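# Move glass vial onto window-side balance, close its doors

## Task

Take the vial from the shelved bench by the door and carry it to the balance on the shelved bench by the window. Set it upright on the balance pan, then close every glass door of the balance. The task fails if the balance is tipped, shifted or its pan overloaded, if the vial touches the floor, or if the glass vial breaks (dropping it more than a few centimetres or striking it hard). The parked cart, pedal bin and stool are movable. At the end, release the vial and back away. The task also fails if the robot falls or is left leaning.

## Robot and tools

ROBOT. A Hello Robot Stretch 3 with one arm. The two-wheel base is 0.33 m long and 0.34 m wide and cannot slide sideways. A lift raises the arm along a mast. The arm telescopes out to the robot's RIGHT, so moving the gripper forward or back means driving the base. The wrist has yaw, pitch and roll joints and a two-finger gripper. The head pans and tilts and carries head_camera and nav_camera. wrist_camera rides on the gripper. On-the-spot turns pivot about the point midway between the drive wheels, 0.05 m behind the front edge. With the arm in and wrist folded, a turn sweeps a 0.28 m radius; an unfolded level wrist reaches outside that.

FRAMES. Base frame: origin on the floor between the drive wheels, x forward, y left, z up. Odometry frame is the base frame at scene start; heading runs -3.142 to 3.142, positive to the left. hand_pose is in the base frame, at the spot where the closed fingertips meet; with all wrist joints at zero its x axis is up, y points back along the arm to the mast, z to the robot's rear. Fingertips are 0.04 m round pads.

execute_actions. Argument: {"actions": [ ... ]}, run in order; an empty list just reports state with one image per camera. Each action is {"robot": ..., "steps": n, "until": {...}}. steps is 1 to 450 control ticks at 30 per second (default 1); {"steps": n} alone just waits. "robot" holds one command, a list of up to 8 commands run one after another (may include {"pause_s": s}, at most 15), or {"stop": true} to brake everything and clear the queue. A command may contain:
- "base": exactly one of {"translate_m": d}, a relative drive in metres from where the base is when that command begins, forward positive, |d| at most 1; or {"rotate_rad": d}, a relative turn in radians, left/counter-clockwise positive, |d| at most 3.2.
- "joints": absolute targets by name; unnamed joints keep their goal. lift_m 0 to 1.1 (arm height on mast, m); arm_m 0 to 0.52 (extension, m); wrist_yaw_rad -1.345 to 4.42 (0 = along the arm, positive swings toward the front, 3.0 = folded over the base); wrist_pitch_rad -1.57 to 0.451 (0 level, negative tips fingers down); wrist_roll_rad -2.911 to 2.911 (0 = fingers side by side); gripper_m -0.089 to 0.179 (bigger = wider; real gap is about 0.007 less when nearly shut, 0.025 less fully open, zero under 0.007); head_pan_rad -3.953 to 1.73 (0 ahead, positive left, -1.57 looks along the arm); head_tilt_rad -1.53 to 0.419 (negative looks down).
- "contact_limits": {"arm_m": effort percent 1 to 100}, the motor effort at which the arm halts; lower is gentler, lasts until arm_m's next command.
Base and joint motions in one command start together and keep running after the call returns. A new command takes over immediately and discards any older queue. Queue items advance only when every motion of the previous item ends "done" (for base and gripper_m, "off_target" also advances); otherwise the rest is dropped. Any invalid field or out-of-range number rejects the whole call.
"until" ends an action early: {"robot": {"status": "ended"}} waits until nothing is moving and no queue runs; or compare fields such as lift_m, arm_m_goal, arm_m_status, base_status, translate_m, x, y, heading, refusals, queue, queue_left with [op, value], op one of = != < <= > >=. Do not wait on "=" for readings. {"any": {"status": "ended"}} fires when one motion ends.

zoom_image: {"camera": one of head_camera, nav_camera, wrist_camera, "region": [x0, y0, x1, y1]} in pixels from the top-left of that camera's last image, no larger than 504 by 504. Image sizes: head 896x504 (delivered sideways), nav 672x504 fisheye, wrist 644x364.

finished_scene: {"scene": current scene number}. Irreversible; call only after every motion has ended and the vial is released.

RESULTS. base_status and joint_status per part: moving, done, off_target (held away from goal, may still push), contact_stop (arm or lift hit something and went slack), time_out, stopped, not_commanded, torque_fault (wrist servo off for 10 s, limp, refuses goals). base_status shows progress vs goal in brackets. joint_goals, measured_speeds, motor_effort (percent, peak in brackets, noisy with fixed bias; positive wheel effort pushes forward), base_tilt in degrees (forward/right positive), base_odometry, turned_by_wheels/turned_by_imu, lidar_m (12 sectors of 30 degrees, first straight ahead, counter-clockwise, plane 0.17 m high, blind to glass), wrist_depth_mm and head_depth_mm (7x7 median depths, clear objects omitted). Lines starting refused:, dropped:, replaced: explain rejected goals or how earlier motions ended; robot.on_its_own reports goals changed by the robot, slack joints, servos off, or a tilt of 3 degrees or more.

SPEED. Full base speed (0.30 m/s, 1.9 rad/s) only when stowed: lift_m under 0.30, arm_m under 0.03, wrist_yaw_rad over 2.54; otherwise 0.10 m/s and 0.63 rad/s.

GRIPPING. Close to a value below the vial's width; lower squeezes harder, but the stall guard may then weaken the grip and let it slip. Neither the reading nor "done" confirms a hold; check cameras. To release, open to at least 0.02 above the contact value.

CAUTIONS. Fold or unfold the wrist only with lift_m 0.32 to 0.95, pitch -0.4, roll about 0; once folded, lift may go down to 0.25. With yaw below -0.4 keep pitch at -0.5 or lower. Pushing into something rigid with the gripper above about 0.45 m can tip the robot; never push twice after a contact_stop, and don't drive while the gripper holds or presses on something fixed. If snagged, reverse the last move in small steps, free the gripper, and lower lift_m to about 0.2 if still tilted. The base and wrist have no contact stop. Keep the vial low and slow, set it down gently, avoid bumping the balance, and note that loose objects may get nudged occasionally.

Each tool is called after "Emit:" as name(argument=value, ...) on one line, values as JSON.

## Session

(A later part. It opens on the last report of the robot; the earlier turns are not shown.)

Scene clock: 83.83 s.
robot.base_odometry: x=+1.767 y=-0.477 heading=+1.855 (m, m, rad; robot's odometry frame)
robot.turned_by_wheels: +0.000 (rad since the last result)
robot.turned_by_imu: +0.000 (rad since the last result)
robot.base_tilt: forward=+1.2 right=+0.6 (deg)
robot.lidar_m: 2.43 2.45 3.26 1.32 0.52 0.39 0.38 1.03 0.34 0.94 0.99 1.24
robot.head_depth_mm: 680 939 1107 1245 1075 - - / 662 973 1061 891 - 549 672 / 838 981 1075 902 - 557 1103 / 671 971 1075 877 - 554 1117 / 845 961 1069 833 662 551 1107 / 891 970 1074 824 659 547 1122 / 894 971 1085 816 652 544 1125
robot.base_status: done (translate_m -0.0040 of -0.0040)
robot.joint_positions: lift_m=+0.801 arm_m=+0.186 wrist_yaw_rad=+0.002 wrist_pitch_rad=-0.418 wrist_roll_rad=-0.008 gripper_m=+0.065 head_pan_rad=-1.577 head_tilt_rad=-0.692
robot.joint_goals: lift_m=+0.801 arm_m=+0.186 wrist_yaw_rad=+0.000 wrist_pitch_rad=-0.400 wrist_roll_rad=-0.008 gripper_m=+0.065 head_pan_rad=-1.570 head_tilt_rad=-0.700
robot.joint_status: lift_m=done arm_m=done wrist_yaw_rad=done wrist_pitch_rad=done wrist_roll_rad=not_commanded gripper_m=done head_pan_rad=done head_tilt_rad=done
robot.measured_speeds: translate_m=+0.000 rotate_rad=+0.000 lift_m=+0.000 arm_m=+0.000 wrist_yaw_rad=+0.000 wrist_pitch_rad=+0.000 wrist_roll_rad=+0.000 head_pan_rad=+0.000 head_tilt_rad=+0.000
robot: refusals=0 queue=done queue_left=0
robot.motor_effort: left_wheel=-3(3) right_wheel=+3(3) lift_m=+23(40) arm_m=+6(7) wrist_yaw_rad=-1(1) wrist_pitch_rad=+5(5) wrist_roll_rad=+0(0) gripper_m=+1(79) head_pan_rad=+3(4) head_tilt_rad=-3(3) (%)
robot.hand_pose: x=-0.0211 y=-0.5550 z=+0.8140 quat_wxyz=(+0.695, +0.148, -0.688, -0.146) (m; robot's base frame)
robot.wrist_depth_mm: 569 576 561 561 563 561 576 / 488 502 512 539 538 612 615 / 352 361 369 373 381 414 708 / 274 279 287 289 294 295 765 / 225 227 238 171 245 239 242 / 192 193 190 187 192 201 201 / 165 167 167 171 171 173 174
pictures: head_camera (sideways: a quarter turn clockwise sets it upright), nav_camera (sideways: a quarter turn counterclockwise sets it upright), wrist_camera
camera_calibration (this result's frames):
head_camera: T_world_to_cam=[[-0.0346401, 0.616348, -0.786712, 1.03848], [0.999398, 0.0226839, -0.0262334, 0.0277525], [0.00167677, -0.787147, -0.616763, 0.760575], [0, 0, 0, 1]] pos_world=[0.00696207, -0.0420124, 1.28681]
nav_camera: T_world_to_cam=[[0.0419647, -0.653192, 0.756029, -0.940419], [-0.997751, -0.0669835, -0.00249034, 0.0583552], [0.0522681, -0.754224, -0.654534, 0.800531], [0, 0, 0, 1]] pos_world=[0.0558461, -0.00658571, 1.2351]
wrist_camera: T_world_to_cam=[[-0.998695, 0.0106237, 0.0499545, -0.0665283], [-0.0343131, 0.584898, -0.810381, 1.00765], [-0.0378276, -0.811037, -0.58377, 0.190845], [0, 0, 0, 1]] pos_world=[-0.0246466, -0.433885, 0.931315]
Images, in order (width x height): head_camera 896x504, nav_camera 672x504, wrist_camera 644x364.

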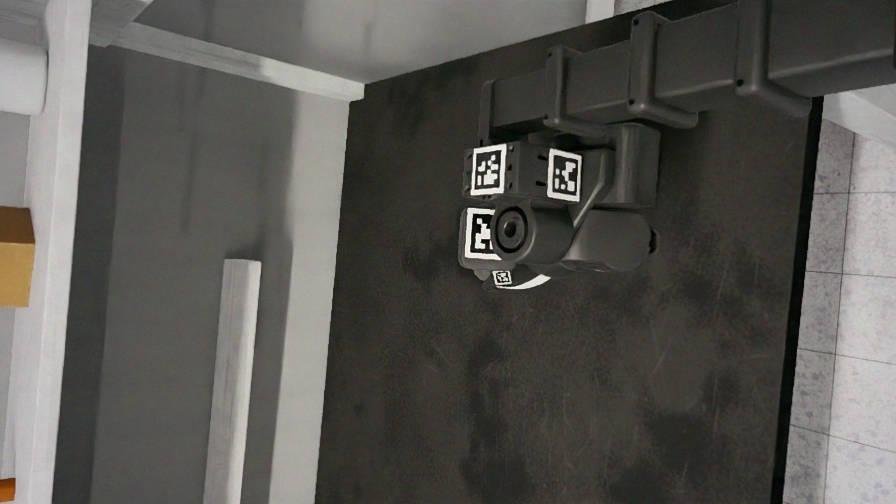

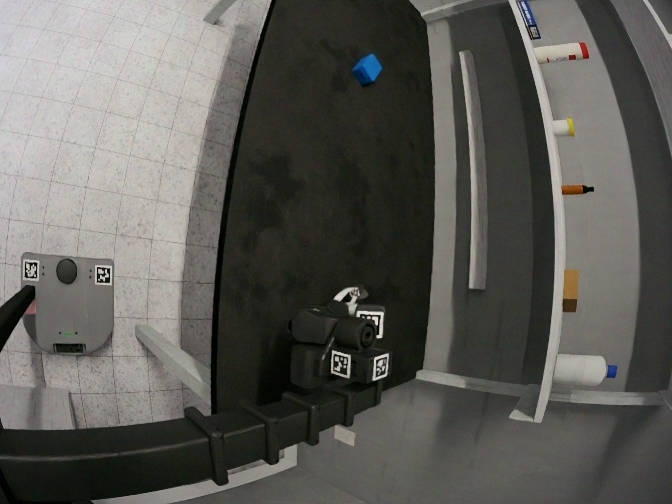

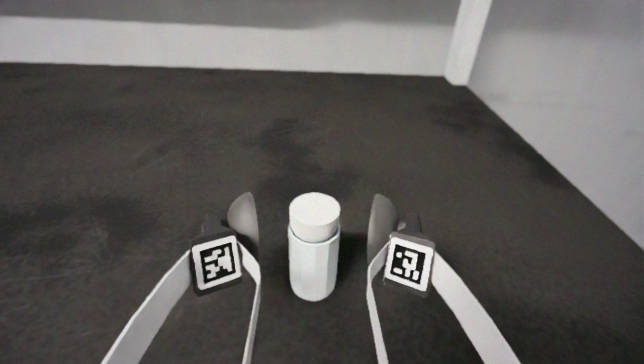

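Emit:
execute_actions(actions=[{"robot": [{"joints": {"lift_m": 0.796}}, {"joints": {"gripper_m": -0.02}}, {"pause_s": 0.3}], "steps": 200, "until": {"robot": {"status": "ended"}}}])

Scene clock: 86.97 s.
robot.base_odometry: x=+1.767 y=-0.477 heading=+1.855 (m, m, rad; robot's odometry frame)
robot.turned_by_wheels: +0.000 (rad since the last result)
robot.turned_by_imu: +0.000 (rad since the last result)
robot.base_tilt: forward=+1.1 right=+0.7 (deg)
robot.lidar_m: 2.43 2.44 3.25 1.31 0.52 0.39 0.38 1.04 0.34 0.94 0.99 1.25
robot.head_depth_mm: 682 940 1103 1255 753 - - / 659 974 1062 880 - 550 677 / 835 981 1079 886 - 552 1103 / 671 974 1082 877 - 553 1117 / 847 962 1076 832 664 550 1110 / 892 967 1077 824 658 546 1122 / 896 972 1086 816 652 543 1122
robot.base_status: done (translate_m -0.0040 of -0.0040)
robot.joint_positions: lift_m=+0.796 arm_m=+0.186 wrist_yaw_rad=+0.002 wrist_pitch_rad=-0.418 wrist_roll_rad=-0.008 gripper_m=-0.019 head_pan_rad=-1.577 head_tilt_rad=-0.692
robot.joint_goals: lift_m=+0.796 arm_m=+0.186 wrist_yaw_rad=+0.000 wrist_pitch_rad=-0.400 wrist_roll_rad=-0.008 gripper_m=-0.020 head_pan_rad=-1.570 head_tilt_rad=-0.700
robot.joint_status: lift_m=done arm_m=done wrist_yaw_rad=done wrist_pitch_rad=done wrist_roll_rad=not_commanded gripper_m=done head_pan_rad=done head_tilt_rad=done
robot.measured_speeds: translate_m=+0.000 rotate_rad=+0.000 lift_m=+0.000 arm_m=+0.000 wrist_yaw_rad=+0.000 wrist_pitch_rad=+0.000 wrist_roll_rad=+0.000 head_pan_rad=+0.000 head_tilt_rad=+0.000
robot: refusals=0 queue=done queue_left=0
robot.motor_effort: left_wheel=-3(3) right_wheel=+3(3) lift_m=+23(22) arm_m=+6(6) wrist_yaw_rad=-1(1) wrist_pitch_rad=+5(5) wrist_roll_rad=+0(0) gripper_m=-15(87) head_pan_rad=+3(3) head_tilt_rad=-2(2) (%)
robot.hand_pose: x=-0.0211 y=-0.5550 z=+0.8090 quat_wxyz=(+0.695, +0.148, -0.688, -0.146) (m; robot's base frame)
robot.wrist_depth_mm: 558 562 564 560 568 565 563 / 485 492 491 514 529 613 630 / 344 347 354 359 367 399 686 / 269 272 275 281 283 289 763 / 219 220 224 160 230 232 237 / 185 188 184 182 188 195 196 / 160 161 163 165 166 168 168
pictures: head_camera (sideways: a quarter turn clockwise sets it upright), nav_camera (sideways: a quarter turn counterclockwise sets it upright), wrist_camera
camera_calibration (this result's frames):
head_camera: T_world_to_cam=[[-0.03464, 0.616348, -0.786712, 1.03848], [0.999398, 0.0226836, -0.0262334, 0.0277525], [0.00167658, -0.787147, -0.616763, 0.760575], [0, 0, 0, 1]] pos_world=[0.00696206, -0.0420124, 1.28681]
nav_camera: T_world_to_cam=[[0.0419645, -0.653192, 0.756029, -0.940419], [-0.997751, -0.0669832, -0.00249033, 0.0583551], [0.0522679, -0.754224, -0.654534, 0.800531], [0, 0, 0, 1]] pos_world=[0.0558461, -0.00658573, 1.2351]
wrist_camera: T_world_to_cam=[[-0.998695, 0.0106226, 0.0499544, -0.0662795], [-0.0343137, 0.584898, -0.810381, 1.00361], [-0.0378266, -0.811037, -0.58377, 0.187932], [0, 0, 0, 1]] pos_world=[-0.0246465, -0.433886, 0.926327]
Images, in order (width x height): head_camera 896x504, nav_camera 672x504, wrist_camera 644x364.

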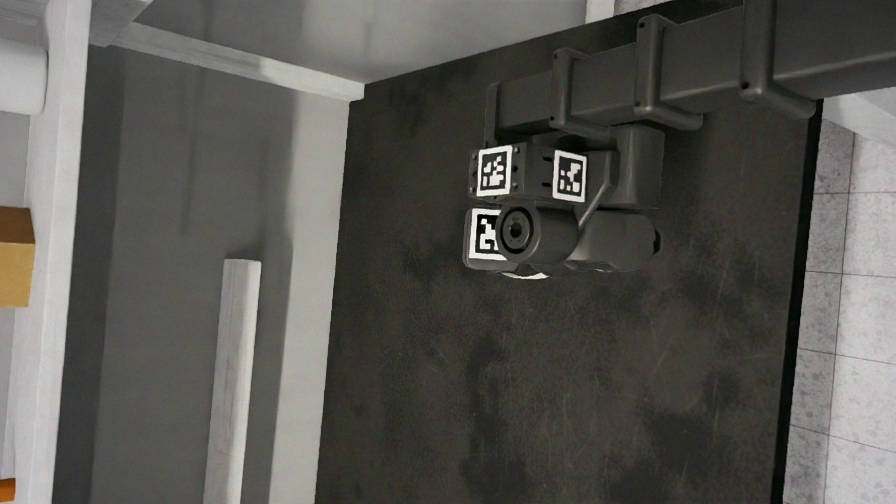

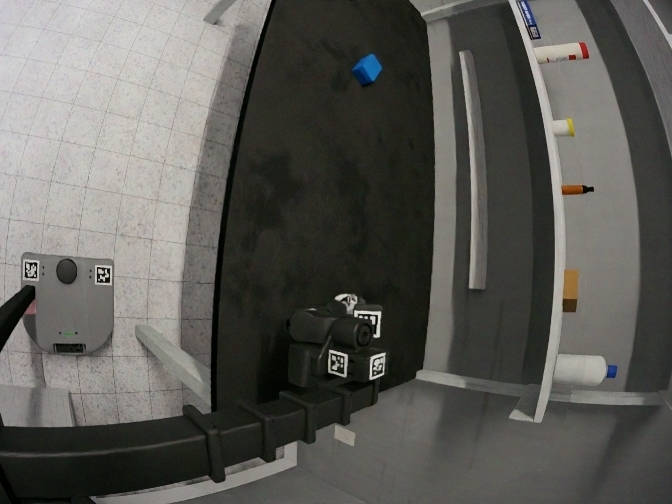

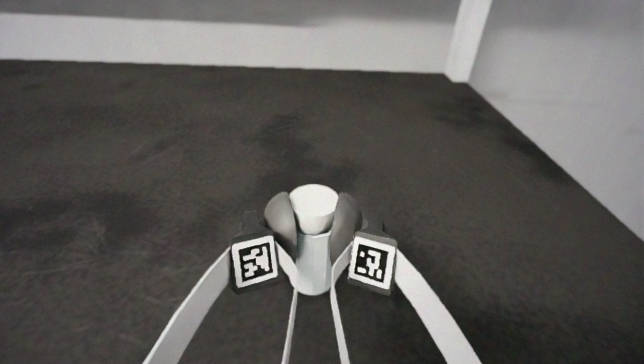

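Emit:
execute_actions(actions=[{"robot": {"joints": {"lift_m": 0.835}}, "steps": 60, "until": {"robot": {"status": "ended"}}}, {"robot": {"joints": {"arm_m": 0.0, "wrist_yaw_rad": 2.8, "head_pan_rad": -0.6, "head_tilt_rad": -0.25}, "base": {"rotate_rad": 1.571}}, "steps": 200, "until": {"robot": {"rotate_rad": [">", 0.9], "wrist_yaw_rad": [">", 2.3], "arm_m": ["<", 0.01]}}}, {"robot": {"joints": {"lift_m": 0.28}}, "steps": 200, "until": {"robot": {"base_status": ["!=", "moving"]}}}, {"robot": [{"base": {"translate_m": 1.0}}, {"base": {"translate_m": 1.0}}, {"base": {"translate_m": 0.45}}], "steps": 450, "until": {"robot": {"status": "ended"}}}])

Scene clock: 128.97 s.
robot.base_odometry: x=-0.585 y=-1.164 heading=-2.857 (m, m, rad; robot's odometry frame)
robot.turned_by_wheels: +1.571 (rad since the last result)
robot.turned_by_imu: +1.580 (rad since the last result)
robot.base_tilt: forward=+1.1 right=+0.9 (deg)
robot.lidar_m: 1.25 1.23 0.93 0.90 0.87 0.70 1.31 3.06 2.44 2.01 0.73 1.27
robot.head_depth_mm: 1318 1649 1794 1762 835 1679 1534 / 1332 1541 1636 1550 779 771 1517 / 1330 1400 1472 997 838 1692 1415 / 1256 1313 1375 1309 984 1644 1539 / 1184 1244 1276 1348 1372 1526 1479 / 1117 1167 1219 1276 1360 1425 1469 / 1054 1100 1153 1202 1265 1337 1389
robot.base_status: moving (translate_m +0.4497 of +0.4500)
robot.joint_positions: lift_m=+0.280 arm_m=+0.000 wrist_yaw_rad=+2.798 wrist_pitch_rad=-0.418 wrist_roll_rad=-0.008 gripper_m=-0.019 head_pan_rad=-0.607 head_tilt_rad=-0.260
robot.joint_goals: lift_m=+0.280 arm_m=+0.000 wrist_yaw_rad=+2.800 wrist_pitch_rad=-0.400 wrist_roll_rad=-0.008 gripper_m=-0.020 head_pan_rad=-0.600 head_tilt_rad=-0.250
robot.joint_status: lift_m=done arm_m=done wrist_yaw_rad=done wrist_pitch_rad=done wrist_roll_rad=not_commanded gripper_m=done head_pan_rad=done head_tilt_rad=done
robot.measured_speeds: translate_m=+0.018 rotate_rad=+0.000 lift_m=+0.000 arm_m=+0.000 wrist_yaw_rad=+0.000 wrist_pitch_rad=+0.000 wrist_roll_rad=+0.000 head_pan_rad=+0.000 head_tilt_rad=+0.000
robot: refusals=0 queue=running queue_left=0
robot.motor_effort: left_wheel=-6(9) right_wheel=+2(8) lift_m=+24(40) arm_m=-5(10) wrist_yaw_rad=+1(4) wrist_pitch_rad=+5(5) wrist_roll_rad=+0(0) gripper_m=-14(15) head_pan_rad=+4(45) head_tilt_rad=+3(21) (%)
robot.hand_pose: x=+0.0543 y=+0.0659 z=+0.2929 quat_wxyz=(+0.263, +0.704, +0.028, +0.660) (m; robot's base frame)
robot.wrist_depth_mm: 701 760 810 936 - - - / 768 804 891 - - - - / - 825 903 871 912 928 948 / - 661 680 681 699 726 728 / - 550 554 160 573 585 584 / 458 - - 455 471 488 489 / - - - 407 419 416 416
pictures: head_camera (sideways: a quarter turn clockwise sets it upright), nav_camera (sideways: a quarter turn counterclockwise sets it upright), wrist_camera
camera_calibration (this result's frames):
head_camera: T_world_to_cam=[[-0.210676, 0.0996977, -0.972459, 1.28188], [0.557623, 0.829323, -0.0357814, 0.0428955], [0.802915, -0.549803, -0.230312, 0.252813], [0, 0, 0, 1]] pos_world=[0.0431546, -0.0243776, 1.30634]
nav_camera: T_world_to_cam=[[0.252982, -0.119892, 0.960014, -1.20776], [-0.513617, -0.857554, 0.0282522, 0.0153712], [0.819877, -0.500226, -0.278524, 0.306593], [0, 0, 0, 1]] pos_world=[0.0620693, 0.0217469, 1.24443]
wrist_camera: T_world_to_cam=[[0.936115, -0.348125, 0.0499671, -0.0532435], [-0.165817, -0.562178, -0.810222, 0.307513], [0.310149, 0.750176, -0.583989, 0.271358], [0, 0, 0, 1]] pos_world=[0.0166716, -0.0492242, 0.410284]
Images, in order (width x height): head_camera 896x504, nav_camera 672x504, wrist_camera 644x364.

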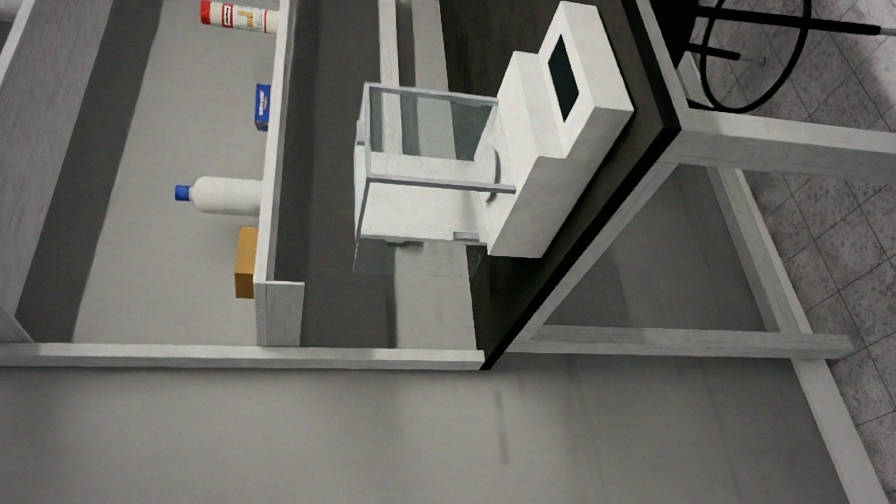

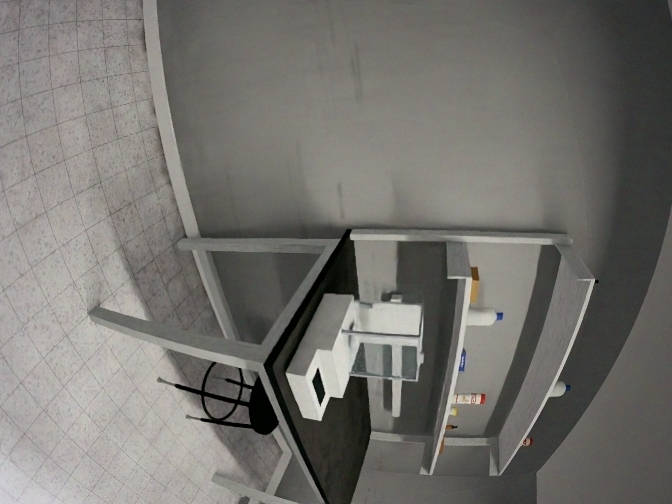

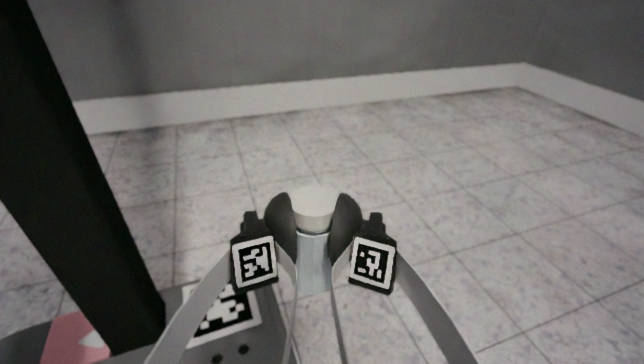

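Emit:
zoom_image(camera="head_camera", region=[330, 60, 650, 290])

Region (330, 60, 650, 290) of head_camera's 896x504 image, scaled by 1.575, with more detail than that image has; it fills the top 362 rows of this view, and the rest is white.

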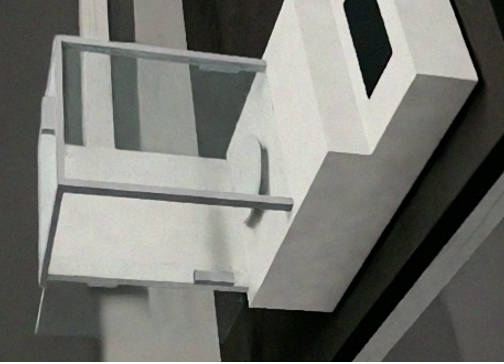

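Emit:
execute_actions(actions=[{"robot": {"base": {"translate_m": 0.726}, "joints": {"lift_m": 1.08, "head_pan_rad": -1.57, "head_tilt_rad": -0.5}}, "steps": 100, "until": {"robot": {"lift_m": [">", 0.36]}}}, {"robot": {"joints": {"wrist_yaw_rad": 0.0}}, "steps": 450, "until": {"robot": {"status": "ended"}}}])

Scene clock: 152.43 s.
robot.base_odometry: x=-1.282 y=-1.368 heading=-2.857 (m, m, rad; robot's odometry frame)
robot.turned_by_wheels: +0.000 (rad since the last result)
robot.turned_by_imu: +0.000 (rad since the last result)
robot.base_tilt: forward=+1.1 right=+0.5 (deg)
robot.lidar_m: 0.52 0.55 0.77 0.87 0.91 1.29 1.39 3.36 0.58 1.10 0.71 0.54
robot.head_depth_mm: 2384 2537 - - - - 1281 / 2389 2567 - - - - - / 2381 2550 - - - - - / 2427 2582 1553 618 - 1509 1270 / 2128 2541 1142 619 645 1513 1273 / 1059 1751 1336 813 667 1545 1265 / 490 1212 1199 799 673 1388 1227
robot.base_status: done (translate_m +0.7260 of +0.7260)
robot.joint_positions: lift_m=+1.080 arm_m=+0.000 wrist_yaw_rad=+0.003 wrist_pitch_rad=-0.418 wrist_roll_rad=-0.008 gripper_m=-0.019 head_pan_rad=-1.563 head_tilt_rad=-0.494
robot.joint_goals: lift_m=+1.080 arm_m=+0.000 wrist_yaw_rad=+0.000 wrist_pitch_rad=-0.400 wrist_roll_rad=-0.008 gripper_m=-0.020 head_pan_rad=-1.570 head_tilt_rad=-0.500
robot.joint_status: lift_m=done arm_m=done wrist_yaw_rad=done wrist_pitch_rad=done wrist_roll_rad=not_commanded gripper_m=done head_pan_rad=done head_tilt_rad=done
robot.measured_speeds: translate_m=+0.000 rotate_rad=+0.000 lift_m=+0.000 arm_m=+0.000 wrist_yaw_rad=+0.000 wrist_pitch_rad=+0.000 wrist_roll_rad=+0.000 head_pan_rad=+0.000 head_tilt_rad=+0.000
robot: refusals=0 queue=done queue_left=0
robot.motor_effort: left_wheel=-4(10) right_wheel=+3(7) lift_m=+40(44) arm_m=-5(5) wrist_yaw_rad=-2(0) wrist_pitch_rad=+6(6) wrist_roll_rad=+0(1) gripper_m=-15(15) head_pan_rad=-4(42) head_tilt_rad=-2(12) (%)
robot.hand_pose: x=-0.0209 y=-0.3697 z=+1.0923 quat_wxyz=(+0.695, +0.149, -0.688, -0.146) (m; robot's base frame)
robot.wrist_depth_mm: 568 850 - - - - - / 618 806 782 849 - - - / 579 623 455 409 500 - - / 477 484 400 373 399 - - / 409 417 416 161 417 - - / 531 951 - - 519 - - / 599 864 - - 620 - -
pictures: head_camera (sideways: a quarter turn clockwise sets it upright), nav_camera (sideways: a quarter turn counterclockwise sets it upright), wrist_camera
camera_calibration (this result's frames):
head_camera: T_world_to_cam=[[-0.0417891, 0.448832, -0.892638, 1.17665], [0.999038, 0.0306829, -0.0313423, 0.0344135], [0.0133212, -0.893089, -0.449683, 0.543122], [0, 0, 0, 1]] pos_world=[0.00755567, -0.044118, 1.29563]
nav_camera: T_world_to_cam=[[0.0496608, -0.490893, 0.869803, -1.0888], [-0.996744, -0.0797446, 0.0119026, 0.0396097], [0.0635192, -0.867562, -0.493255, 0.590644], [0, 0, 0, 1]] pos_world=[0.0560341, -0.0189044, 1.23791]
wrist_camera: T_world_to_cam=[[-0.998702, 0.0098786, 0.0499637, -0.0825216], [-0.0347422, 0.585194, -0.810148, 1.12467], [-0.0372416, -0.810833, -0.584092, 0.503989], [0, 0, 0, 1]] pos_world=[-0.0245715, -0.248686, 1.20965]
Images, in order (width x height): head_camera 896x504, nav_camera 672x504, wrist_camera 644x364.

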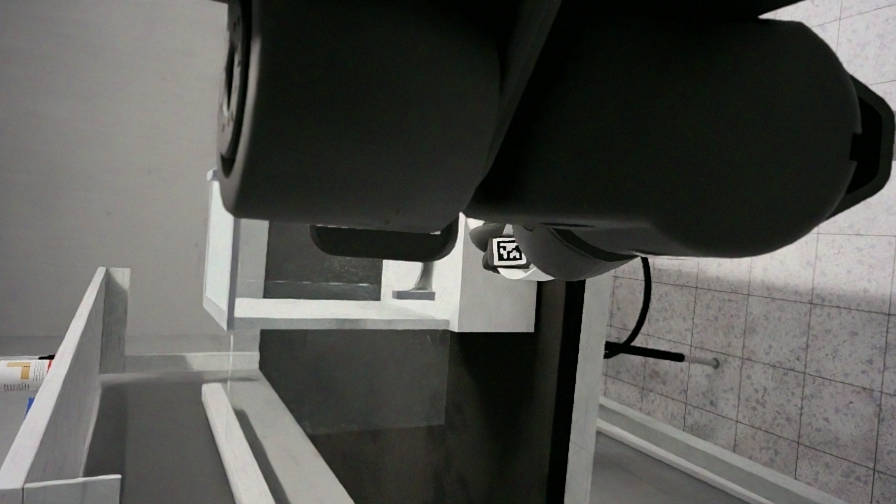

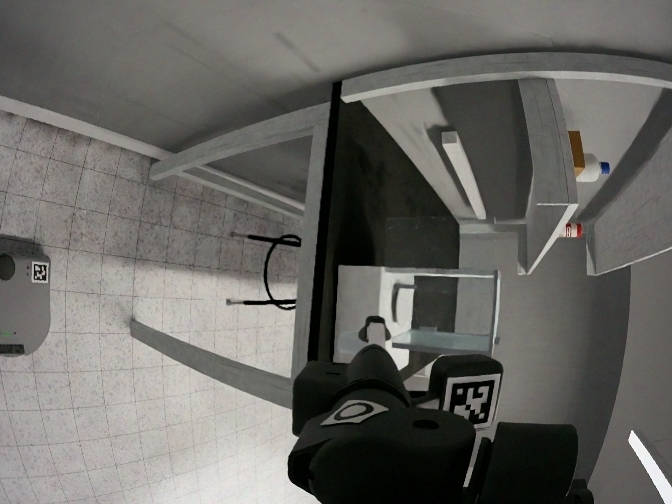

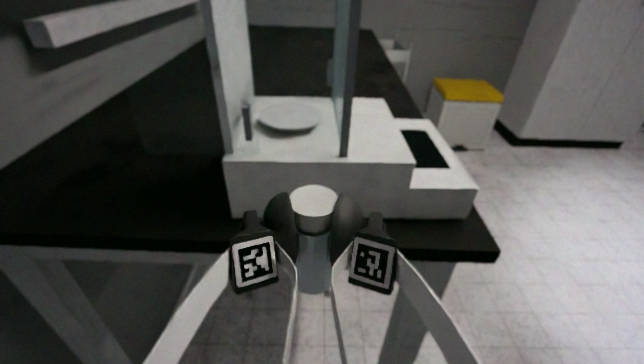

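Emit:
execute_actions(actions=[{"robot": {"base": {"translate_m": 0.022}, "joints": {"arm_m": 0.11}}, "steps": 150, "until": {"robot": {"status": "ended"}}}])

Scene clock: 158.30 s.
robot.base_odometry: x=-1.303 y=-1.374 heading=-2.857 (m, m, rad; robot's odometry frame)
robot.turned_by_wheels: +0.000 (rad since the last result)
robot.turned_by_imu: +0.000 (rad since the last result)
robot.base_tilt: forward=+1.0 right=+0.7 (deg)
robot.lidar_m: 0.50 0.53 0.74 0.87 0.91 1.28 1.41 3.36 0.59 1.10 0.69 0.52
robot.head_depth_mm: 2384 - - - 628 1472 1315 / 2373 2535 - - 631 1503 836 / 2405 2545 - - 631 1582 1287 / 2394 2565 1265 618 647 1511 1282 / 1767 2531 1245 780 664 1523 1272 / 1060 1644 1337 811 663 1495 1263 / 453 1156 1186 800 671 1346 1203
robot.base_status: done (translate_m +0.0220 of +0.0220)
robot.joint_positions: lift_m=+1.080 arm_m=+0.110 wrist_yaw_rad=+0.002 wrist_pitch_rad=-0.418 wrist_roll_rad=-0.008 gripper_m=-0.019 head_pan_rad=-1.563 head_tilt_rad=-0.494
robot.joint_goals: lift_m=+1.080 arm_m=+0.110 wrist_yaw_rad=+0.000 wrist_pitch_rad=-0.400 wrist_roll_rad=-0.008 gripper_m=-0.020 head_pan_rad=-1.570 head_tilt_rad=-0.500
robot.joint_status: lift_m=done arm_m=done wrist_yaw_rad=done wrist_pitch_rad=done wrist_roll_rad=not_commanded gripper_m=done head_pan_rad=done head_tilt_rad=done
robot.measured_speeds: translate_m=+0.000 rotate_rad=+0.000 lift_m=+0.000 arm_m=+0.000 wrist_yaw_rad=+0.000 wrist_pitch_rad=+0.000 wrist_roll_rad=+0.000 head_pan_rad=+0.000 head_tilt_rad=+0.000
robot: refusals=0 queue=done queue_left=0
robot.motor_effort: left_wheel=-4(6) right_wheel=+3(5) lift_m=+40(40) arm_m=+6(6) wrist_yaw_rad=-1(2) wrist_pitch_rad=+5(6) wrist_roll_rad=+0(0) gripper_m=-15(15) head_pan_rad=-3(4) head_tilt_rad=-2(2) (%)
robot.hand_pose: x=-0.0211 y=-0.4789 z=+1.0923 quat_wxyz=(+0.695, +0.148, -0.688, -0.146) (m; robot's base frame)
robot.wrist_depth_mm: 541 802 271 - - - - / 598 807 327 942 - - - / 573 618 406 434 478 - - / 477 482 329 337 338 - - / 394 397 396 161 296 335 - / 334 342 332 326 325 336 - / 448 739 - 318 319 317 -
pictures: head_camera (sideways: a quarter turn clockwise sets it upright), nav_camera (sideways: a quarter turn counterclockwise sets it upright), wrist_camera
camera_calibration (this result's frames):
head_camera: T_world_to_cam=[[-0.0417526, 0.448954, -0.892579, 1.17657], [0.99904, 0.0306037, -0.0313393, 0.0344095], [0.0132463, -0.893031, -0.449801, 0.543276], [0, 0, 0, 1]] pos_world=[0.00755199, -0.0441173, 1.29563]
nav_camera: T_world_to_cam=[[0.0496207, -0.491013, 0.869738, -1.08871], [-0.996751, -0.0796631, 0.0118931, 0.0396221], [0.0634464, -0.867502, -0.49337, 0.590794], [0, 0, 0, 1]] pos_world=[0.0560324, -0.0189001, 1.2379]
wrist_camera: T_world_to_cam=[[-0.998695, 0.0105792, 0.0499637, -0.0812645], [-0.0343317, 0.585219, -0.810148, 1.18859], [-0.0378104, -0.810807, -0.584092, 0.415448], [0, 0, 0, 1]] pos_world=[-0.024644, -0.357875, 1.20965]
Images, in order (width x height): head_camera 896x504, nav_camera 672x504, wrist_camera 644x364.

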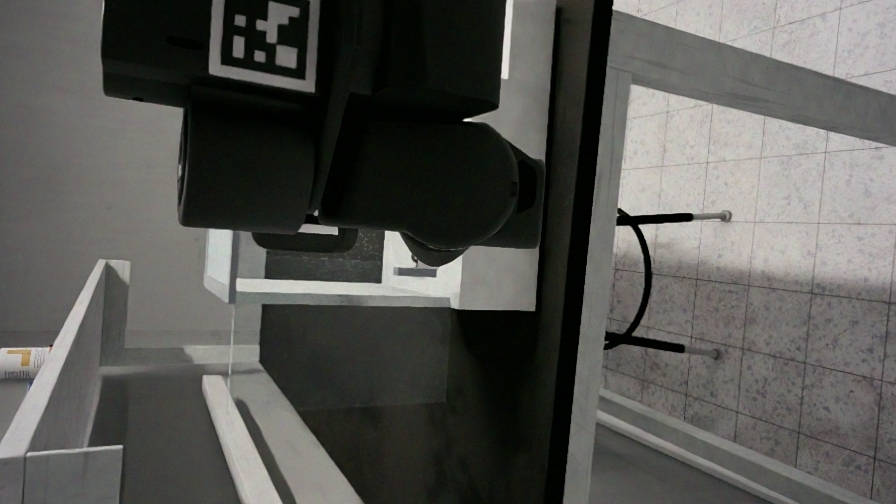

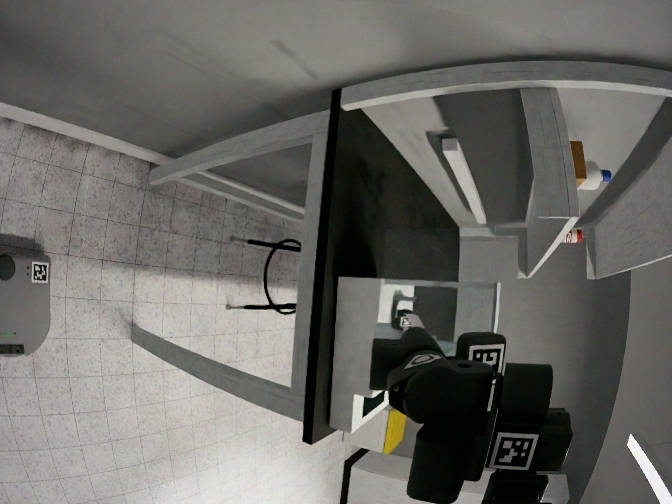

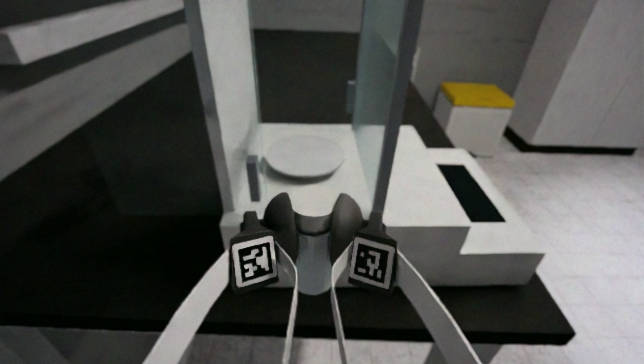

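Emit:
execute_actions(actions=[{"robot": [{"base": {"translate_m": -0.003}, "joints": {"lift_m": 1.052}}, {"joints": {"arm_m": 0.165}, "contact_limits": {"arm_m": 14}}], "steps": 150, "until": {"robot": {"status": "ended"}}}])

Scene clock: 170.97 s.
robot.base_odometry: x=-1.300 y=-1.373 heading=-2.857 (m, m, rad; robot's odometry frame)
robot.turned_by_wheels: +0.000 (rad since the last result)
robot.turned_by_imu: +0.000 (rad since the last result)
robot.base_tilt: forward=+1.0 right=+0.6 (deg)
robot.lidar_m: 0.50 0.53 0.74 0.87 0.91 1.29 1.40 3.36 0.58 1.10 0.69 0.52
robot.head_depth_mm: 2393 2540 2829 - 629 1466 1303 / 2396 2518 - - 631 1456 838 / 2418 2585 - - 634 1577 1292 / 2394 2585 1526 620 649 1518 1277 / 1766 2561 1242 737 664 1523 1277 / 1059 1675 1328 813 665 1495 1266 / 454 1165 1198 801 672 1352 1197
robot.base_status: done (translate_m -0.0030 of -0.0030)
robot.joint_positions: lift_m=+1.052 arm_m=+0.165 wrist_yaw_rad=+0.002 wrist_pitch_rad=-0.418 wrist_roll_rad=-0.008 gripper_m=-0.019 head_pan_rad=-1.563 head_tilt_rad=-0.494
robot.joint_goals: lift_m=+1.052 arm_m=+0.165 wrist_yaw_rad=+0.000 wrist_pitch_rad=-0.400 wrist_roll_rad=-0.008 gripper_m=-0.020 head_pan_rad=-1.570 head_tilt_rad=-0.500
robot.joint_status: lift_m=done arm_m=done wrist_yaw_rad=done wrist_pitch_rad=done wrist_roll_rad=not_commanded gripper_m=done head_pan_rad=done head_tilt_rad=done
robot.measured_speeds: translate_m=+0.000 rotate_rad=+0.000 lift_m=+0.000 arm_m=+0.000 wrist_yaw_rad=+0.000 wrist_pitch_rad=+0.000 wrist_roll_rad=+0.000 head_pan_rad=+0.000 head_tilt_rad=+0.000
robot: refusals=0 queue=done queue_left=0
robot.motor_effort: left_wheel=-3(8) right_wheel=+3(4) lift_m=+23(39) arm_m=+6(7) wrist_yaw_rad=-2(1) wrist_pitch_rad=+5(5) wrist_roll_rad=+0(0) gripper_m=-15(15) head_pan_rad=-3(4) head_tilt_rad=-3(2) (%)
robot.contact_limits: arm_m 14 (drawing in: default 27, maximum 45; extending or still: default 38, maximum 63)
robot.hand_pose: x=-0.0211 y=-0.5339 z=+1.0649 quat_wxyz=(+0.695, +0.148, -0.688, -0.146) (m; robot's base frame)
robot.wrist_depth_mm: 535 609 280 - - - - / 590 702 280 801 862 - - / 536 562 285 371 381 - - / 431 439 243 276 282 404 - / 356 361 232 161 231 273 - / 301 307 253 245 256 259 - / 259 263 266 268 271 273 286
pictures: head_camera (sideways: a quarter turn clockwise sets it upright), nav_camera (sideways: a quarter turn counterclockwise sets it upright), wrist_camera
camera_calibration (this result's frames):
head_camera: T_world_to_cam=[[-0.0417516, 0.448958, -0.892577, 1.17657], [0.99904, 0.0306017, -0.0313392, 0.0344094], [0.0132444, -0.893029, -0.449805, 0.543281], [0, 0, 0, 1]] pos_world=[0.0075519, -0.0441173, 1.29563]
nav_camera: T_world_to_cam=[[0.0496197, -0.491016, 0.869736, -1.08871], [-0.996751, -0.0796611, 0.0118928, 0.0396225], [0.0634445, -0.8675, -0.493374, 0.590799], [0, 0, 0, 1]] pos_world=[0.0560324, -0.0188999, 1.2379]
wrist_camera: T_world_to_cam=[[-0.998695, 0.0106013, 0.0499637, -0.0793082], [-0.0343187, 0.585219, -0.810148, 1.1986], [-0.0378284, -0.810806, -0.584092, 0.354865], [0, 0, 0, 1]] pos_world=[-0.0246463, -0.412878, 1.18228]
Images, in order (width x height): head_camera 896x504, nav_camera 672x504, wrist_camera 644x364.

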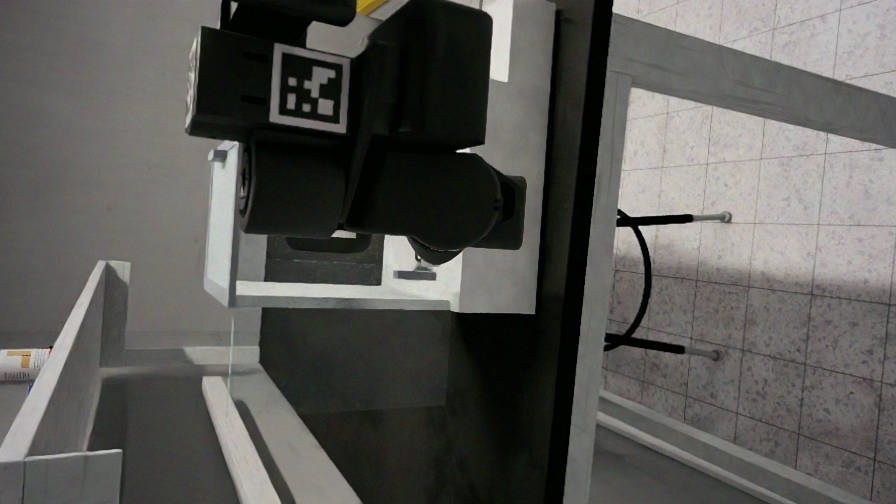

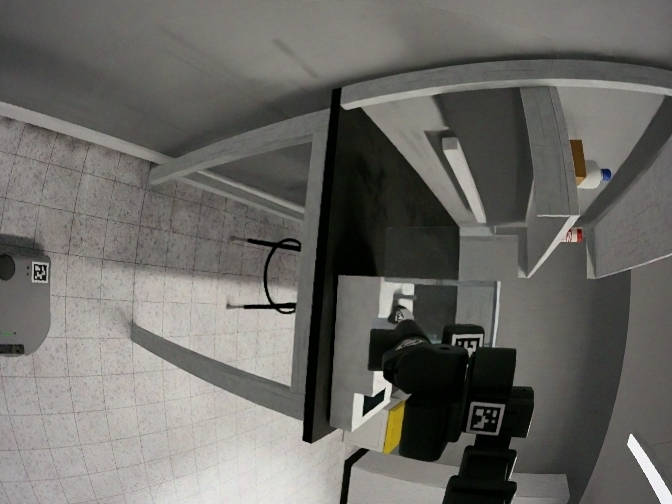

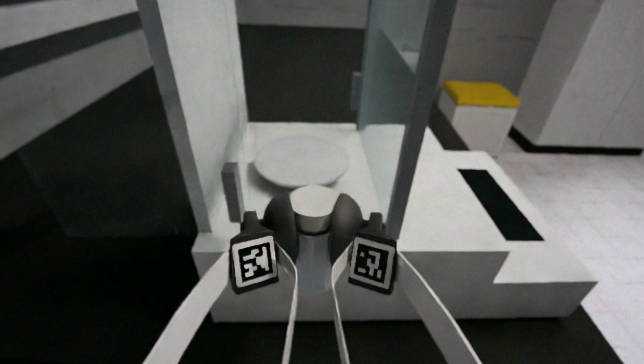

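Emit:
execute_actions(actions=[{"robot": [{"base": {"translate_m": -0.002}, "joints": {"lift_m": 1.07}}, {"joints": {"arm_m": 0.205}, "contact_limits": {"arm_m": 14}}], "steps": 150, "until": {"robot": {"status": "ended"}}}])

Scene clock: 178.50 s.
robot.base_odometry: x=-1.298 y=-1.372 heading=-2.857 (m, m, rad; robot's odometry frame)
robot.turned_by_wheels: +0.000 (rad since the last result)
robot.turned_by_imu: +0.000 (rad since the last result)
robot.base_tilt: forward=+0.9 right=+0.6 (deg)
robot.lidar_m: 0.51 0.53 0.74 0.87 0.92 1.29 1.41 3.35 0.58 1.10 0.69 0.52
robot.head_depth_mm: 2405 - 2782 740 629 1480 1310 / 2387 - - 638 632 1458 840 / 2400 2554 - 604 631 1588 1290 / 2399 2589 1390 615 646 1514 1282 / 1767 2520 1147 737 664 1499 1276 / 1058 1662 1333 812 665 1539 1265 / 457 1173 1188 801 672 1353 1214
robot.base_status: done (translate_m -0.0020 of -0.0020)
robot.joint_positions: lift_m=+1.070 arm_m=+0.205 wrist_yaw_rad=+0.002 wrist_pitch_rad=-0.418 wrist_roll_rad=-0.008 gripper_m=-0.019 head_pan_rad=-1.563 head_tilt_rad=-0.494
robot.joint_goals: lift_m=+1.070 arm_m=+0.205 wrist_yaw_rad=+0.000 wrist_pitch_rad=-0.400 wrist_roll_rad=-0.008 gripper_m=-0.020 head_pan_rad=-1.570 head_tilt_rad=-0.500
robot.joint_status: lift_m=done arm_m=done wrist_yaw_rad=done wrist_pitch_rad=done wrist_roll_rad=not_commanded gripper_m=done head_pan_rad=done head_tilt_rad=done
robot.measured_speeds: translate_m=+0.000 rotate_rad=+0.000 lift_m=+0.000 arm_m=+0.000 wrist_yaw_rad=+0.000 wrist_pitch_rad=+0.000 wrist_roll_rad=+0.000 head_pan_rad=+0.000 head_tilt_rad=+0.000
robot: refusals=0 queue=done queue_left=0
robot.motor_effort: left_wheel=-3(8) right_wheel=+3(6) lift_m=+40(41) arm_m=+6(8) wrist_yaw_rad=-2(1) wrist_pitch_rad=+5(5) wrist_roll_rad=+0(0) gripper_m=-15(15) head_pan_rad=-4(5) head_tilt_rad=-3(2) (%)
robot.contact_limits: arm_m 14 (drawing in: default 27, maximum 45; extending or still: default 38, maximum 63)
robot.hand_pose: x=-0.0211 y=-0.5739 z=+1.0823 quat_wxyz=(+0.695, +0.148, -0.688, -0.146) (m; robot's base frame)
robot.wrist_depth_mm: 519 132 - - - - - / 596 144 289 887 834 - - / 568 157 288 625 603 - - / 459 429 280 304 308 - - / 384 371 218 160 252 307 - / 323 324 204 206 214 230 - / 279 278 211 215 218 231 245
pictures: head_camera (sideways: a quarter turn clockwise sets it upright), nav_camera (sideways: a quarter turn counterclockwise sets it upright), wrist_camera
camera_calibration (this result's frames):
head_camera: T_world_to_cam=[[-0.0417514, 0.448959, -0.892576, 1.17657], [0.99904, 0.0306013, -0.0313392, 0.0344093], [0.013244, -0.893028, -0.449806, 0.543283], [0, 0, 0, 1]] pos_world=[0.00755188, -0.0441173, 1.29563]
nav_camera: T_world_to_cam=[[0.0496195, -0.491018, 0.869735, -1.08871], [-0.996751, -0.0796606, 0.0118927, 0.0396227], [0.0634441, -0.8675, -0.493375, 0.590801], [0, 0, 0, 1]] pos_world=[0.0560324, -0.0188999, 1.2379]
wrist_camera: T_world_to_cam=[[-0.998695, 0.0106078, 0.0499637, -0.0797501], [-0.0343149, 0.58522, -0.810148, 1.23609], [-0.0378336, -0.810805, -0.584092, 0.332584], [0, 0, 0, 1]] pos_world=[-0.0246469, -0.452875, 1.19966]
Images, in order (width x height): head_camera 896x504, nav_camera 672x504, wrist_camera 644x364.

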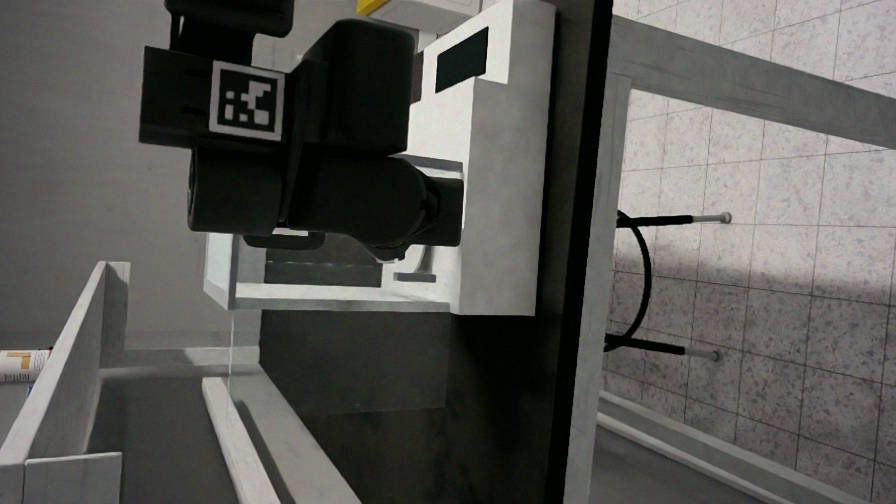

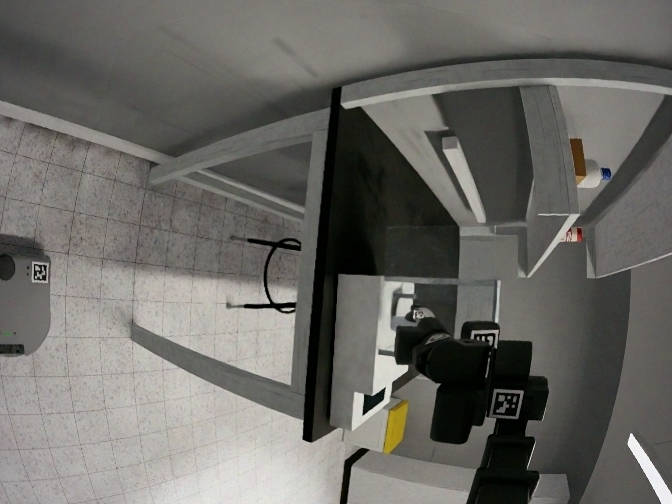

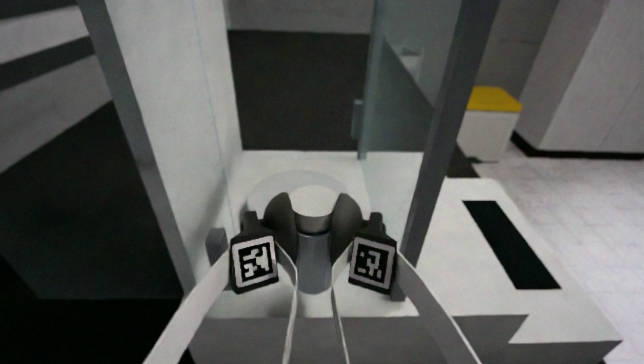

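Emit:
execute_actions(actions=[{"robot": [{"base": {"translate_m": -0.0025}}, {"joints": {"arm_m": 0.28}, "contact_limits": {"arm_m": 14}}], "steps": 150, "until": {"robot": {"status": "ended"}}}])

Scene clock: 187.10 s.
robot.base_odometry: x=-1.296 y=-1.372 heading=-2.857 (m, m, rad; robot's odometry frame)
robot.turned_by_wheels: +0.000 (rad since the last result)
robot.turned_by_imu: +0.000 (rad since the last result)
robot.base_tilt: forward=+1.1 right=+0.5 (deg)
robot.lidar_m: 0.51 0.53 0.75 0.87 0.91 1.29 1.40 3.35 0.58 1.10 0.69 0.52
robot.head_depth_mm: 2386 2511 2835 983 627 1479 1310 / 2400 - - 651 631 1444 837 / 2422 2556 - 613 631 1571 1295 / 2395 2568 1535 616 646 1521 1281 / 1752 2553 1138 735 662 1512 1275 / 1055 1681 1336 810 666 1536 1265 / 457 1176 1198 802 672 1358 1201
robot.base_status: done (translate_m -0.0025 of -0.0025)
robot.joint_positions: lift_m=+1.070 arm_m=+0.280 wrist_yaw_rad=+0.002 wrist_pitch_rad=-0.418 wrist_roll_rad=-0.008 gripper_m=-0.019 head_pan_rad=-1.563 head_tilt_rad=-0.494
robot.joint_goals: lift_m=+1.070 arm_m=+0.280 wrist_yaw_rad=+0.000 wrist_pitch_rad=-0.400 wrist_roll_rad=-0.008 gripper_m=-0.020 head_pan_rad=-1.570 head_tilt_rad=-0.500
robot.joint_status: lift_m=done arm_m=done wrist_yaw_rad=done wrist_pitch_rad=done wrist_roll_rad=not_commanded gripper_m=done head_pan_rad=done head_tilt_rad=done
robot.measured_speeds: translate_m=+0.000 rotate_rad=+0.000 lift_m=+0.000 arm_m=+0.000 wrist_yaw_rad=+0.000 wrist_pitch_rad=+0.000 wrist_roll_rad=+0.000 head_pan_rad=+0.000 head_tilt_rad=+0.000
robot: refusals=0 queue=done queue_left=0
robot.motor_effort: left_wheel=-3(8) right_wheel=+3(4) lift_m=+40(40) arm_m=+6(7) wrist_yaw_rad=-2(2) wrist_pitch_rad=+5(5) wrist_roll_rad=+0(1) gripper_m=-15(15) head_pan_rad=-4(3) head_tilt_rad=-2(2) (%)
robot.contact_limits: arm_m 14 (drawing in: default 27, maximum 45; extending or still: default 38, maximum 63)
robot.hand_pose: x=-0.0211 y=-0.6489 z=+1.0823 quat_wxyz=(+0.695, +0.148, -0.688, -0.146) (m; robot's base frame)
robot.wrist_depth_mm: 101 136 - - - - - / 101 136 810 882 - - - / 102 137 578 629 599 - 58 / 102 137 286 478 486 - 62 / 102 137 225 160 261 273 - / 102 138 199 196 215 85 - / 109 128 182 183 189 103 232
pictures: head_camera (sideways: a quarter turn clockwise sets it upright), nav_camera (sideways: a quarter turn counterclockwise sets it upright), wrist_camera
camera_calibration (this result's frames):
head_camera: T_world_to_cam=[[-0.0417488, 0.44897, -0.892571, 1.17656], [0.99904, 0.0305956, -0.0313389, 0.034409], [0.0132385, -0.893023, -0.449816, 0.543296], [0, 0, 0, 1]] pos_world=[0.00755161, -0.0441172, 1.29563]
nav_camera: T_world_to_cam=[[0.0496166, -0.491028, 0.86973, -1.0887], [-0.996752, -0.0796547, 0.0118919, 0.0396238], [0.0634388, -0.867494, -0.493385, 0.590814], [0, 0, 0, 1]] pos_world=[0.0560322, -0.0188994, 1.2379]
wrist_camera: T_world_to_cam=[[-0.998694, 0.0106397, 0.0499637, -0.0789409], [-0.0342962, 0.585221, -0.810148, 1.27998], [-0.0378595, -0.810804, -0.584092, 0.271768], [0, 0, 0, 1]] pos_world=[-0.0246502, -0.527881, 1.19966]
Images, in order (width x height): head_camera 896x504, nav_camera 672x504, wrist_camera 644x364.

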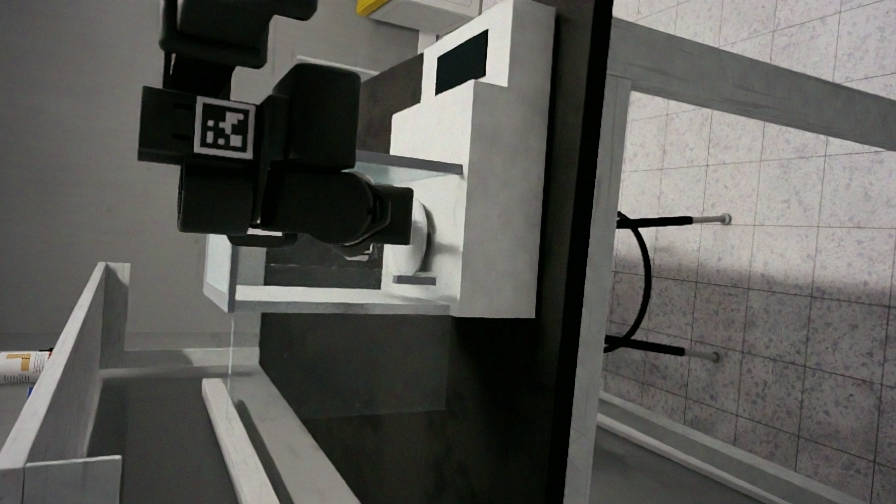

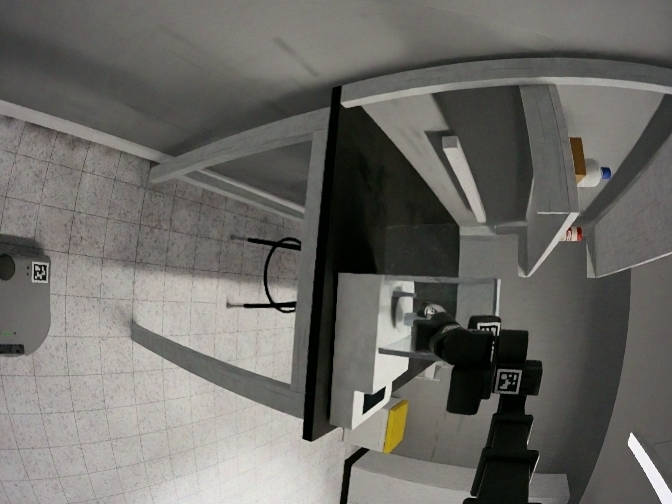

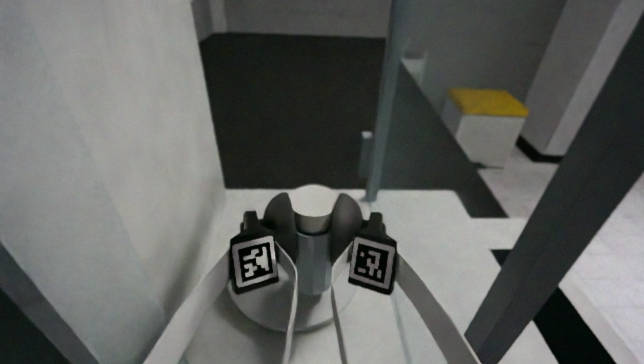

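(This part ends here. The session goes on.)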